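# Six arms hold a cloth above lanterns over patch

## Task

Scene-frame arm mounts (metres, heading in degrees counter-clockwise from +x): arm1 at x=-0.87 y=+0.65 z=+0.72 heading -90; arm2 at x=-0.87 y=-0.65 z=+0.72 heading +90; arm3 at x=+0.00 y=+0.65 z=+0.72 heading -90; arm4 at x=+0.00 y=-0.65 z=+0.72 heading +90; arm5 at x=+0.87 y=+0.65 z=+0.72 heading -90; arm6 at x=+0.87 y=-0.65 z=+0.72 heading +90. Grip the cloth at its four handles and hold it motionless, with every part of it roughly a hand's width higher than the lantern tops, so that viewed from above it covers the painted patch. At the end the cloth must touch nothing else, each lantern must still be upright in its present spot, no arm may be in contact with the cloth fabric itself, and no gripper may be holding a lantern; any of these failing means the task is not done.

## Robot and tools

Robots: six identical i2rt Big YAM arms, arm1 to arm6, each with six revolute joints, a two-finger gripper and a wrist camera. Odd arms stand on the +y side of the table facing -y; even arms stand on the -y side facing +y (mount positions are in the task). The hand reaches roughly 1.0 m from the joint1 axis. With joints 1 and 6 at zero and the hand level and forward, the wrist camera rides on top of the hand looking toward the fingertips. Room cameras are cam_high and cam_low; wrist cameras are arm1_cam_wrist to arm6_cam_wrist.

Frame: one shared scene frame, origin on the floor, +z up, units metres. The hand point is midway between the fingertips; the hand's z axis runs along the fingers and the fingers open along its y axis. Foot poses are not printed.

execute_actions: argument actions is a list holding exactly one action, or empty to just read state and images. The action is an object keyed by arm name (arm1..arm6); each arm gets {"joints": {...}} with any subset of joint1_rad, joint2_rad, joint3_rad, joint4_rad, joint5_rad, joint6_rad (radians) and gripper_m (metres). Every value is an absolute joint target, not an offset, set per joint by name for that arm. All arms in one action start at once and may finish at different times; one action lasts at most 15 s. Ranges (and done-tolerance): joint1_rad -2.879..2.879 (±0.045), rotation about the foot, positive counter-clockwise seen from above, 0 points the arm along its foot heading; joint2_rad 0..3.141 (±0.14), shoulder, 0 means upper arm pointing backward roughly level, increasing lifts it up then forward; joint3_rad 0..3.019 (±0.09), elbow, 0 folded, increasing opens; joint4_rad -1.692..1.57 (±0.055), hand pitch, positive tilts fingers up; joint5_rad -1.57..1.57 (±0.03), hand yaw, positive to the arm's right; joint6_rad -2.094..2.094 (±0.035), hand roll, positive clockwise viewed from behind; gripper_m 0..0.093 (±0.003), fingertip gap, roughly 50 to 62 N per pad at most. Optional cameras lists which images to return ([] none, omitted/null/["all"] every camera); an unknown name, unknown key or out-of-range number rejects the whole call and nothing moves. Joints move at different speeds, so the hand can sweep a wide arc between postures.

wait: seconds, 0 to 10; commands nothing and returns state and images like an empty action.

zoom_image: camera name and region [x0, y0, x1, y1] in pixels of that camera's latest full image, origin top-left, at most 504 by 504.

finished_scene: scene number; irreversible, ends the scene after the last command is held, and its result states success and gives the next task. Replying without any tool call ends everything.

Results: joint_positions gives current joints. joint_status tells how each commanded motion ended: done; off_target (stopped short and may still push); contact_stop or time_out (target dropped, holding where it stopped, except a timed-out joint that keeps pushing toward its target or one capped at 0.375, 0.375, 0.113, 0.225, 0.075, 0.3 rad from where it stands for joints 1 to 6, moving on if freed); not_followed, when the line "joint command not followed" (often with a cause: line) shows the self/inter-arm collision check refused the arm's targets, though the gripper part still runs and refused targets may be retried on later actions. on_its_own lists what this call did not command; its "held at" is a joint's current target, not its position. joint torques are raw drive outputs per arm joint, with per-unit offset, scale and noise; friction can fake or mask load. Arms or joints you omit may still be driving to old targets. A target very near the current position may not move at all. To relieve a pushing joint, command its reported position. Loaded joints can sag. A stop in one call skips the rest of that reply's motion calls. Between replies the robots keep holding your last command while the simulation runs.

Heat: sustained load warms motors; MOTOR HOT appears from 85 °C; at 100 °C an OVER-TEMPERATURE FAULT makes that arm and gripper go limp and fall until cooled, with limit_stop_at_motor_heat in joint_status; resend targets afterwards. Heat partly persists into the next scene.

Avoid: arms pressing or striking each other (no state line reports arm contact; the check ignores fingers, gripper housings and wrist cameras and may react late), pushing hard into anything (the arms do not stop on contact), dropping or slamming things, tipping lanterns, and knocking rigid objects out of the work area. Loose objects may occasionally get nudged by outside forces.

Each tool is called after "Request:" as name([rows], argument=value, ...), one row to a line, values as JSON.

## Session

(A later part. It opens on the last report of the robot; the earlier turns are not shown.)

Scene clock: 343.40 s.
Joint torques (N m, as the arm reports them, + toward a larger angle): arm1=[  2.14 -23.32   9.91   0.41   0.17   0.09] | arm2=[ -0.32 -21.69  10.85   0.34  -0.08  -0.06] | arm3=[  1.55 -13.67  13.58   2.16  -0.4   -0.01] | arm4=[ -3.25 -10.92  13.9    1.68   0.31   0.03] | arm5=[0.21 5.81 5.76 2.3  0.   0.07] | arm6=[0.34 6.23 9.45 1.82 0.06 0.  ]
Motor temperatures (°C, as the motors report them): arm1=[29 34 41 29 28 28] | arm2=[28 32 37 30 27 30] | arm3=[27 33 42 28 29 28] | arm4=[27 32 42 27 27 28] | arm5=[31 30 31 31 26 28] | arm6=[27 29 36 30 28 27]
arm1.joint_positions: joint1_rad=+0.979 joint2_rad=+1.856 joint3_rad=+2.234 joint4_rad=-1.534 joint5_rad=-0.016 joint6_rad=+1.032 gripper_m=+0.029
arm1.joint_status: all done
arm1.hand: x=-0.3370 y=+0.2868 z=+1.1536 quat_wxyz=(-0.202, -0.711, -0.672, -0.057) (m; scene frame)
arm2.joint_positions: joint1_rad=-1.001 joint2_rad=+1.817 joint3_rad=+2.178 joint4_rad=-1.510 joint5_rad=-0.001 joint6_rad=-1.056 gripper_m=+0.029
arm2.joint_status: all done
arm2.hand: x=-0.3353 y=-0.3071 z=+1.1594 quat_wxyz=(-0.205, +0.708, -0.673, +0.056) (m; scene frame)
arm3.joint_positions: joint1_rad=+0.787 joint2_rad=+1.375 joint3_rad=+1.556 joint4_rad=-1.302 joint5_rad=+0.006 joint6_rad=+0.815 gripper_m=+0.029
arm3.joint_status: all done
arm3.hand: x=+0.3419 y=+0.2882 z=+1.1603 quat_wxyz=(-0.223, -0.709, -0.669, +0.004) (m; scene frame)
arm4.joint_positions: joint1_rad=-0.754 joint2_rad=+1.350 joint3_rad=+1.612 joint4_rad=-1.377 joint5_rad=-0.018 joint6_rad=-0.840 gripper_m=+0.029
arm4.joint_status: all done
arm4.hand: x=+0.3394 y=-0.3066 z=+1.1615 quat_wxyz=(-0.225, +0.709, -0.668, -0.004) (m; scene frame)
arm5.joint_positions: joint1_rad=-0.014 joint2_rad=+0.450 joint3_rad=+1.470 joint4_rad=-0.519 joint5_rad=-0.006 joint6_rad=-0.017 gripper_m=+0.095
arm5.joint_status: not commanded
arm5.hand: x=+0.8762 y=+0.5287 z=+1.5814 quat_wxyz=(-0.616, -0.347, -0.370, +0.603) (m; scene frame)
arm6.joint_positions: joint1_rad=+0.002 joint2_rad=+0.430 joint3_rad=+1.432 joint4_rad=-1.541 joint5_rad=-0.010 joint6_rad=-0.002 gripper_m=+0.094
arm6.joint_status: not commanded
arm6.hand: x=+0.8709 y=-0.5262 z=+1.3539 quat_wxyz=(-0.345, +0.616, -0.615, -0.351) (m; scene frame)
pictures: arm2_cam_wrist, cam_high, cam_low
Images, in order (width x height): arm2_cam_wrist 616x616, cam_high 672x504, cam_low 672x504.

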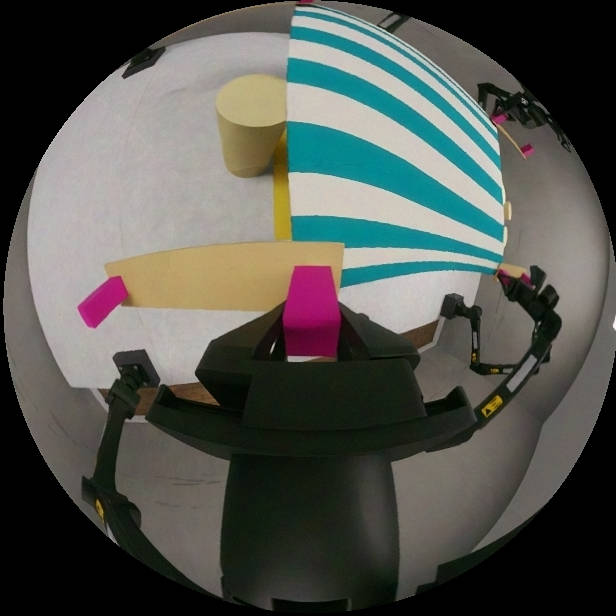

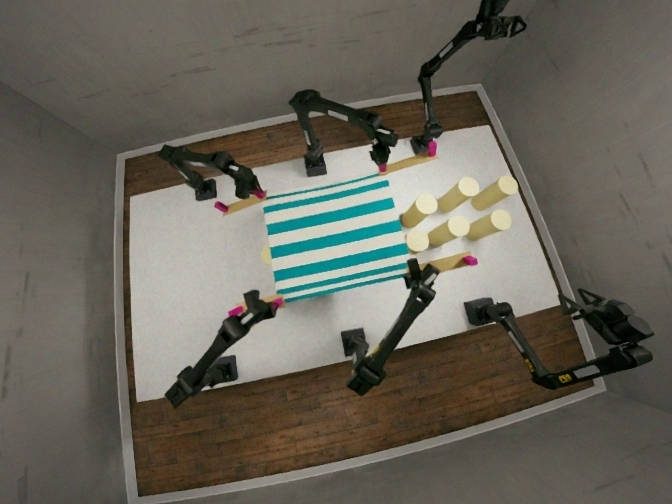

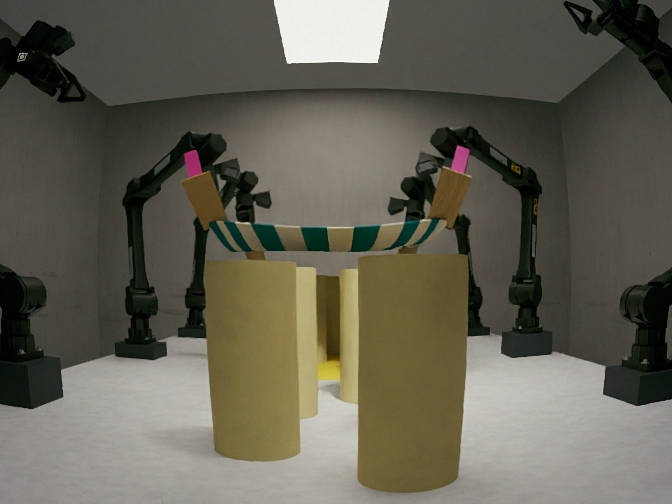

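Request:
execute_actions([
  {"arm1":{"joints":{"joint1_rad":1.01,"joint2_rad":1.79}},"arm2":{"joints":{"joint1_rad":-1.03,"joint2_rad":1.765}},"arm3":{"joints":{"joint1_rad":0.835}},"arm4":{"joints":{"joint1_rad":-0.812}}},
], cameras=["cam_low","cam_high","arm2_cam_wrist"])

Scene clock: 349.57 s.
Joint torques (N m, as the arm reports them, + toward a larger angle): arm1=[  2.18 -25.31   9.7    0.41   0.11   0.08] | arm2=[ -1.16 -22.32  10.76   0.37   0.09  -0.06] | arm3=[  2.42 -14.08  13.64   2.21  -0.65   0.  ] | arm4=[ -3.69 -10.97  13.91   1.6    0.6    0.03] | arm5=[0.19 5.83 5.76 2.31 0.   0.07] | arm6=[0.41 6.23 9.39 1.84 0.07 0.  ]
Motor temperatures (°C, as the motors report them): arm1=[29 34 40 29 28 28] | arm2=[28 32 35 30 27 30] | arm3=[27 33 42 28 29 28] | arm4=[27 32 42 27 27 28] | arm5=[31 30 31 31 26 28] | arm6=[27 29 36 30 28 27]
arm1.joint_positions: joint1_rad=+0.994 joint2_rad=+1.844 joint3_rad=+2.234 joint4_rad=-1.534 joint5_rad=-0.014 joint6_rad=+1.032 gripper_m=+0.029
arm1.joint_status: all done
arm1.hand: x=-0.3348 y=+0.2958 z=+1.1610 quat_wxyz=(-0.208, -0.705, -0.676, -0.058) (m; scene frame)
arm2.joint_positions: joint1_rad=-1.015 joint2_rad=+1.807 joint3_rad=+2.178 joint4_rad=-1.510 joint5_rad=-0.006 joint6_rad=-1.056 gripper_m=+0.029
arm2.joint_status: all done
arm2.hand: x=-0.3335 y=-0.3149 z=+1.1653 quat_wxyz=(-0.210, +0.704, -0.676, +0.056) (m; scene frame)
arm3.joint_positions: joint1_rad=+0.802 joint2_rad=+1.375 joint3_rad=+1.556 joint4_rad=-1.302 joint5_rad=+0.013 joint6_rad=+0.815 gripper_m=+0.029
arm3.joint_status: all done
arm3.hand: x=+0.3464 y=+0.2926 z=+1.1603 quat_wxyz=(-0.223, -0.704, -0.674, +0.005) (m; scene frame)
arm4.joint_positions: joint1_rad=-0.774 joint2_rad=+1.350 joint3_rad=+1.612 joint4_rad=-1.375 joint5_rad=-0.026 joint6_rad=-0.840 gripper_m=+0.029
arm4.joint_status: all done
arm4.hand: x=+0.3456 y=-0.3119 z=+1.1618 quat_wxyz=(-0.227, +0.703, -0.674, -0.005) (m; scene frame)
arm5.joint_positions: joint1_rad=-0.014 joint2_rad=+0.450 joint3_rad=+1.470 joint4_rad=-0.519 joint5_rad=-0.006 joint6_rad=-0.017 gripper_m=+0.095
arm5.joint_status: not commanded
arm5.hand: x=+0.8762 y=+0.5287 z=+1.5814 quat_wxyz=(-0.616, -0.347, -0.370, +0.603) (m; scene frame)
arm6.joint_positions: joint1_rad=+0.002 joint2_rad=+0.430 joint3_rad=+1.432 joint4_rad=-1.541 joint5_rad=-0.010 joint6_rad=-0.002 gripper_m=+0.094
arm6.joint_status: not commanded
arm6.hand: x=+0.8709 y=-0.5262 z=+1.3539 quat_wxyz=(-0.345, +0.616, -0.615, -0.351) (m; scene frame)
pictures: arm2_cam_wrist, cam_high, cam_low
Images, in order (width x height): arm2_cam_wrist 616x616, cam_high 672x504, cam_low 672x504.

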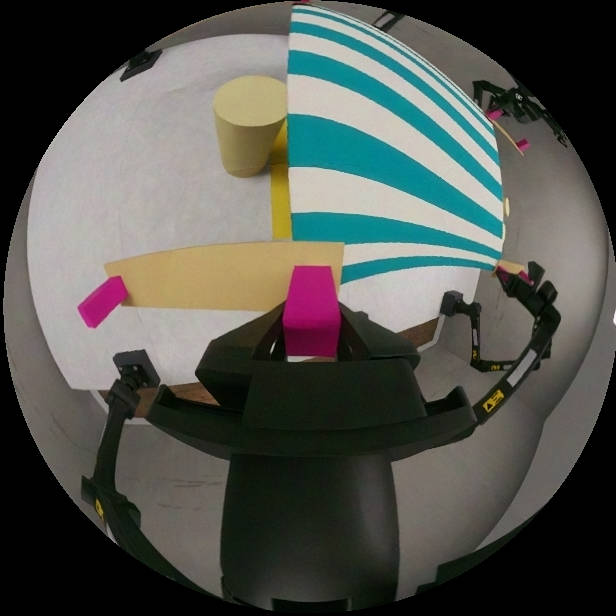

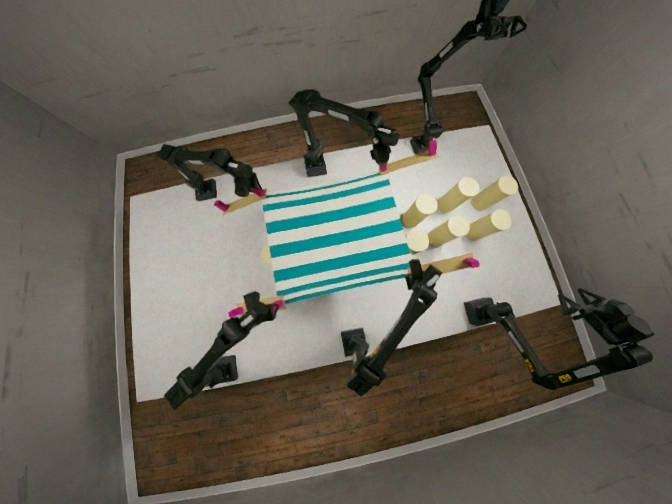

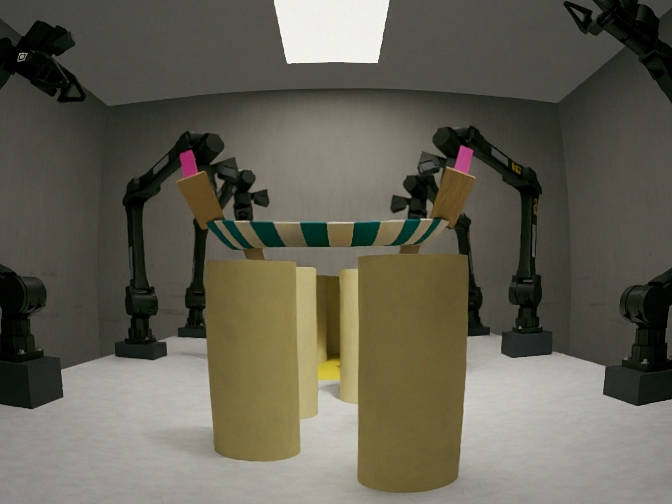

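Request:
finished_scene(scene=1)

The scene is finished: the task was done.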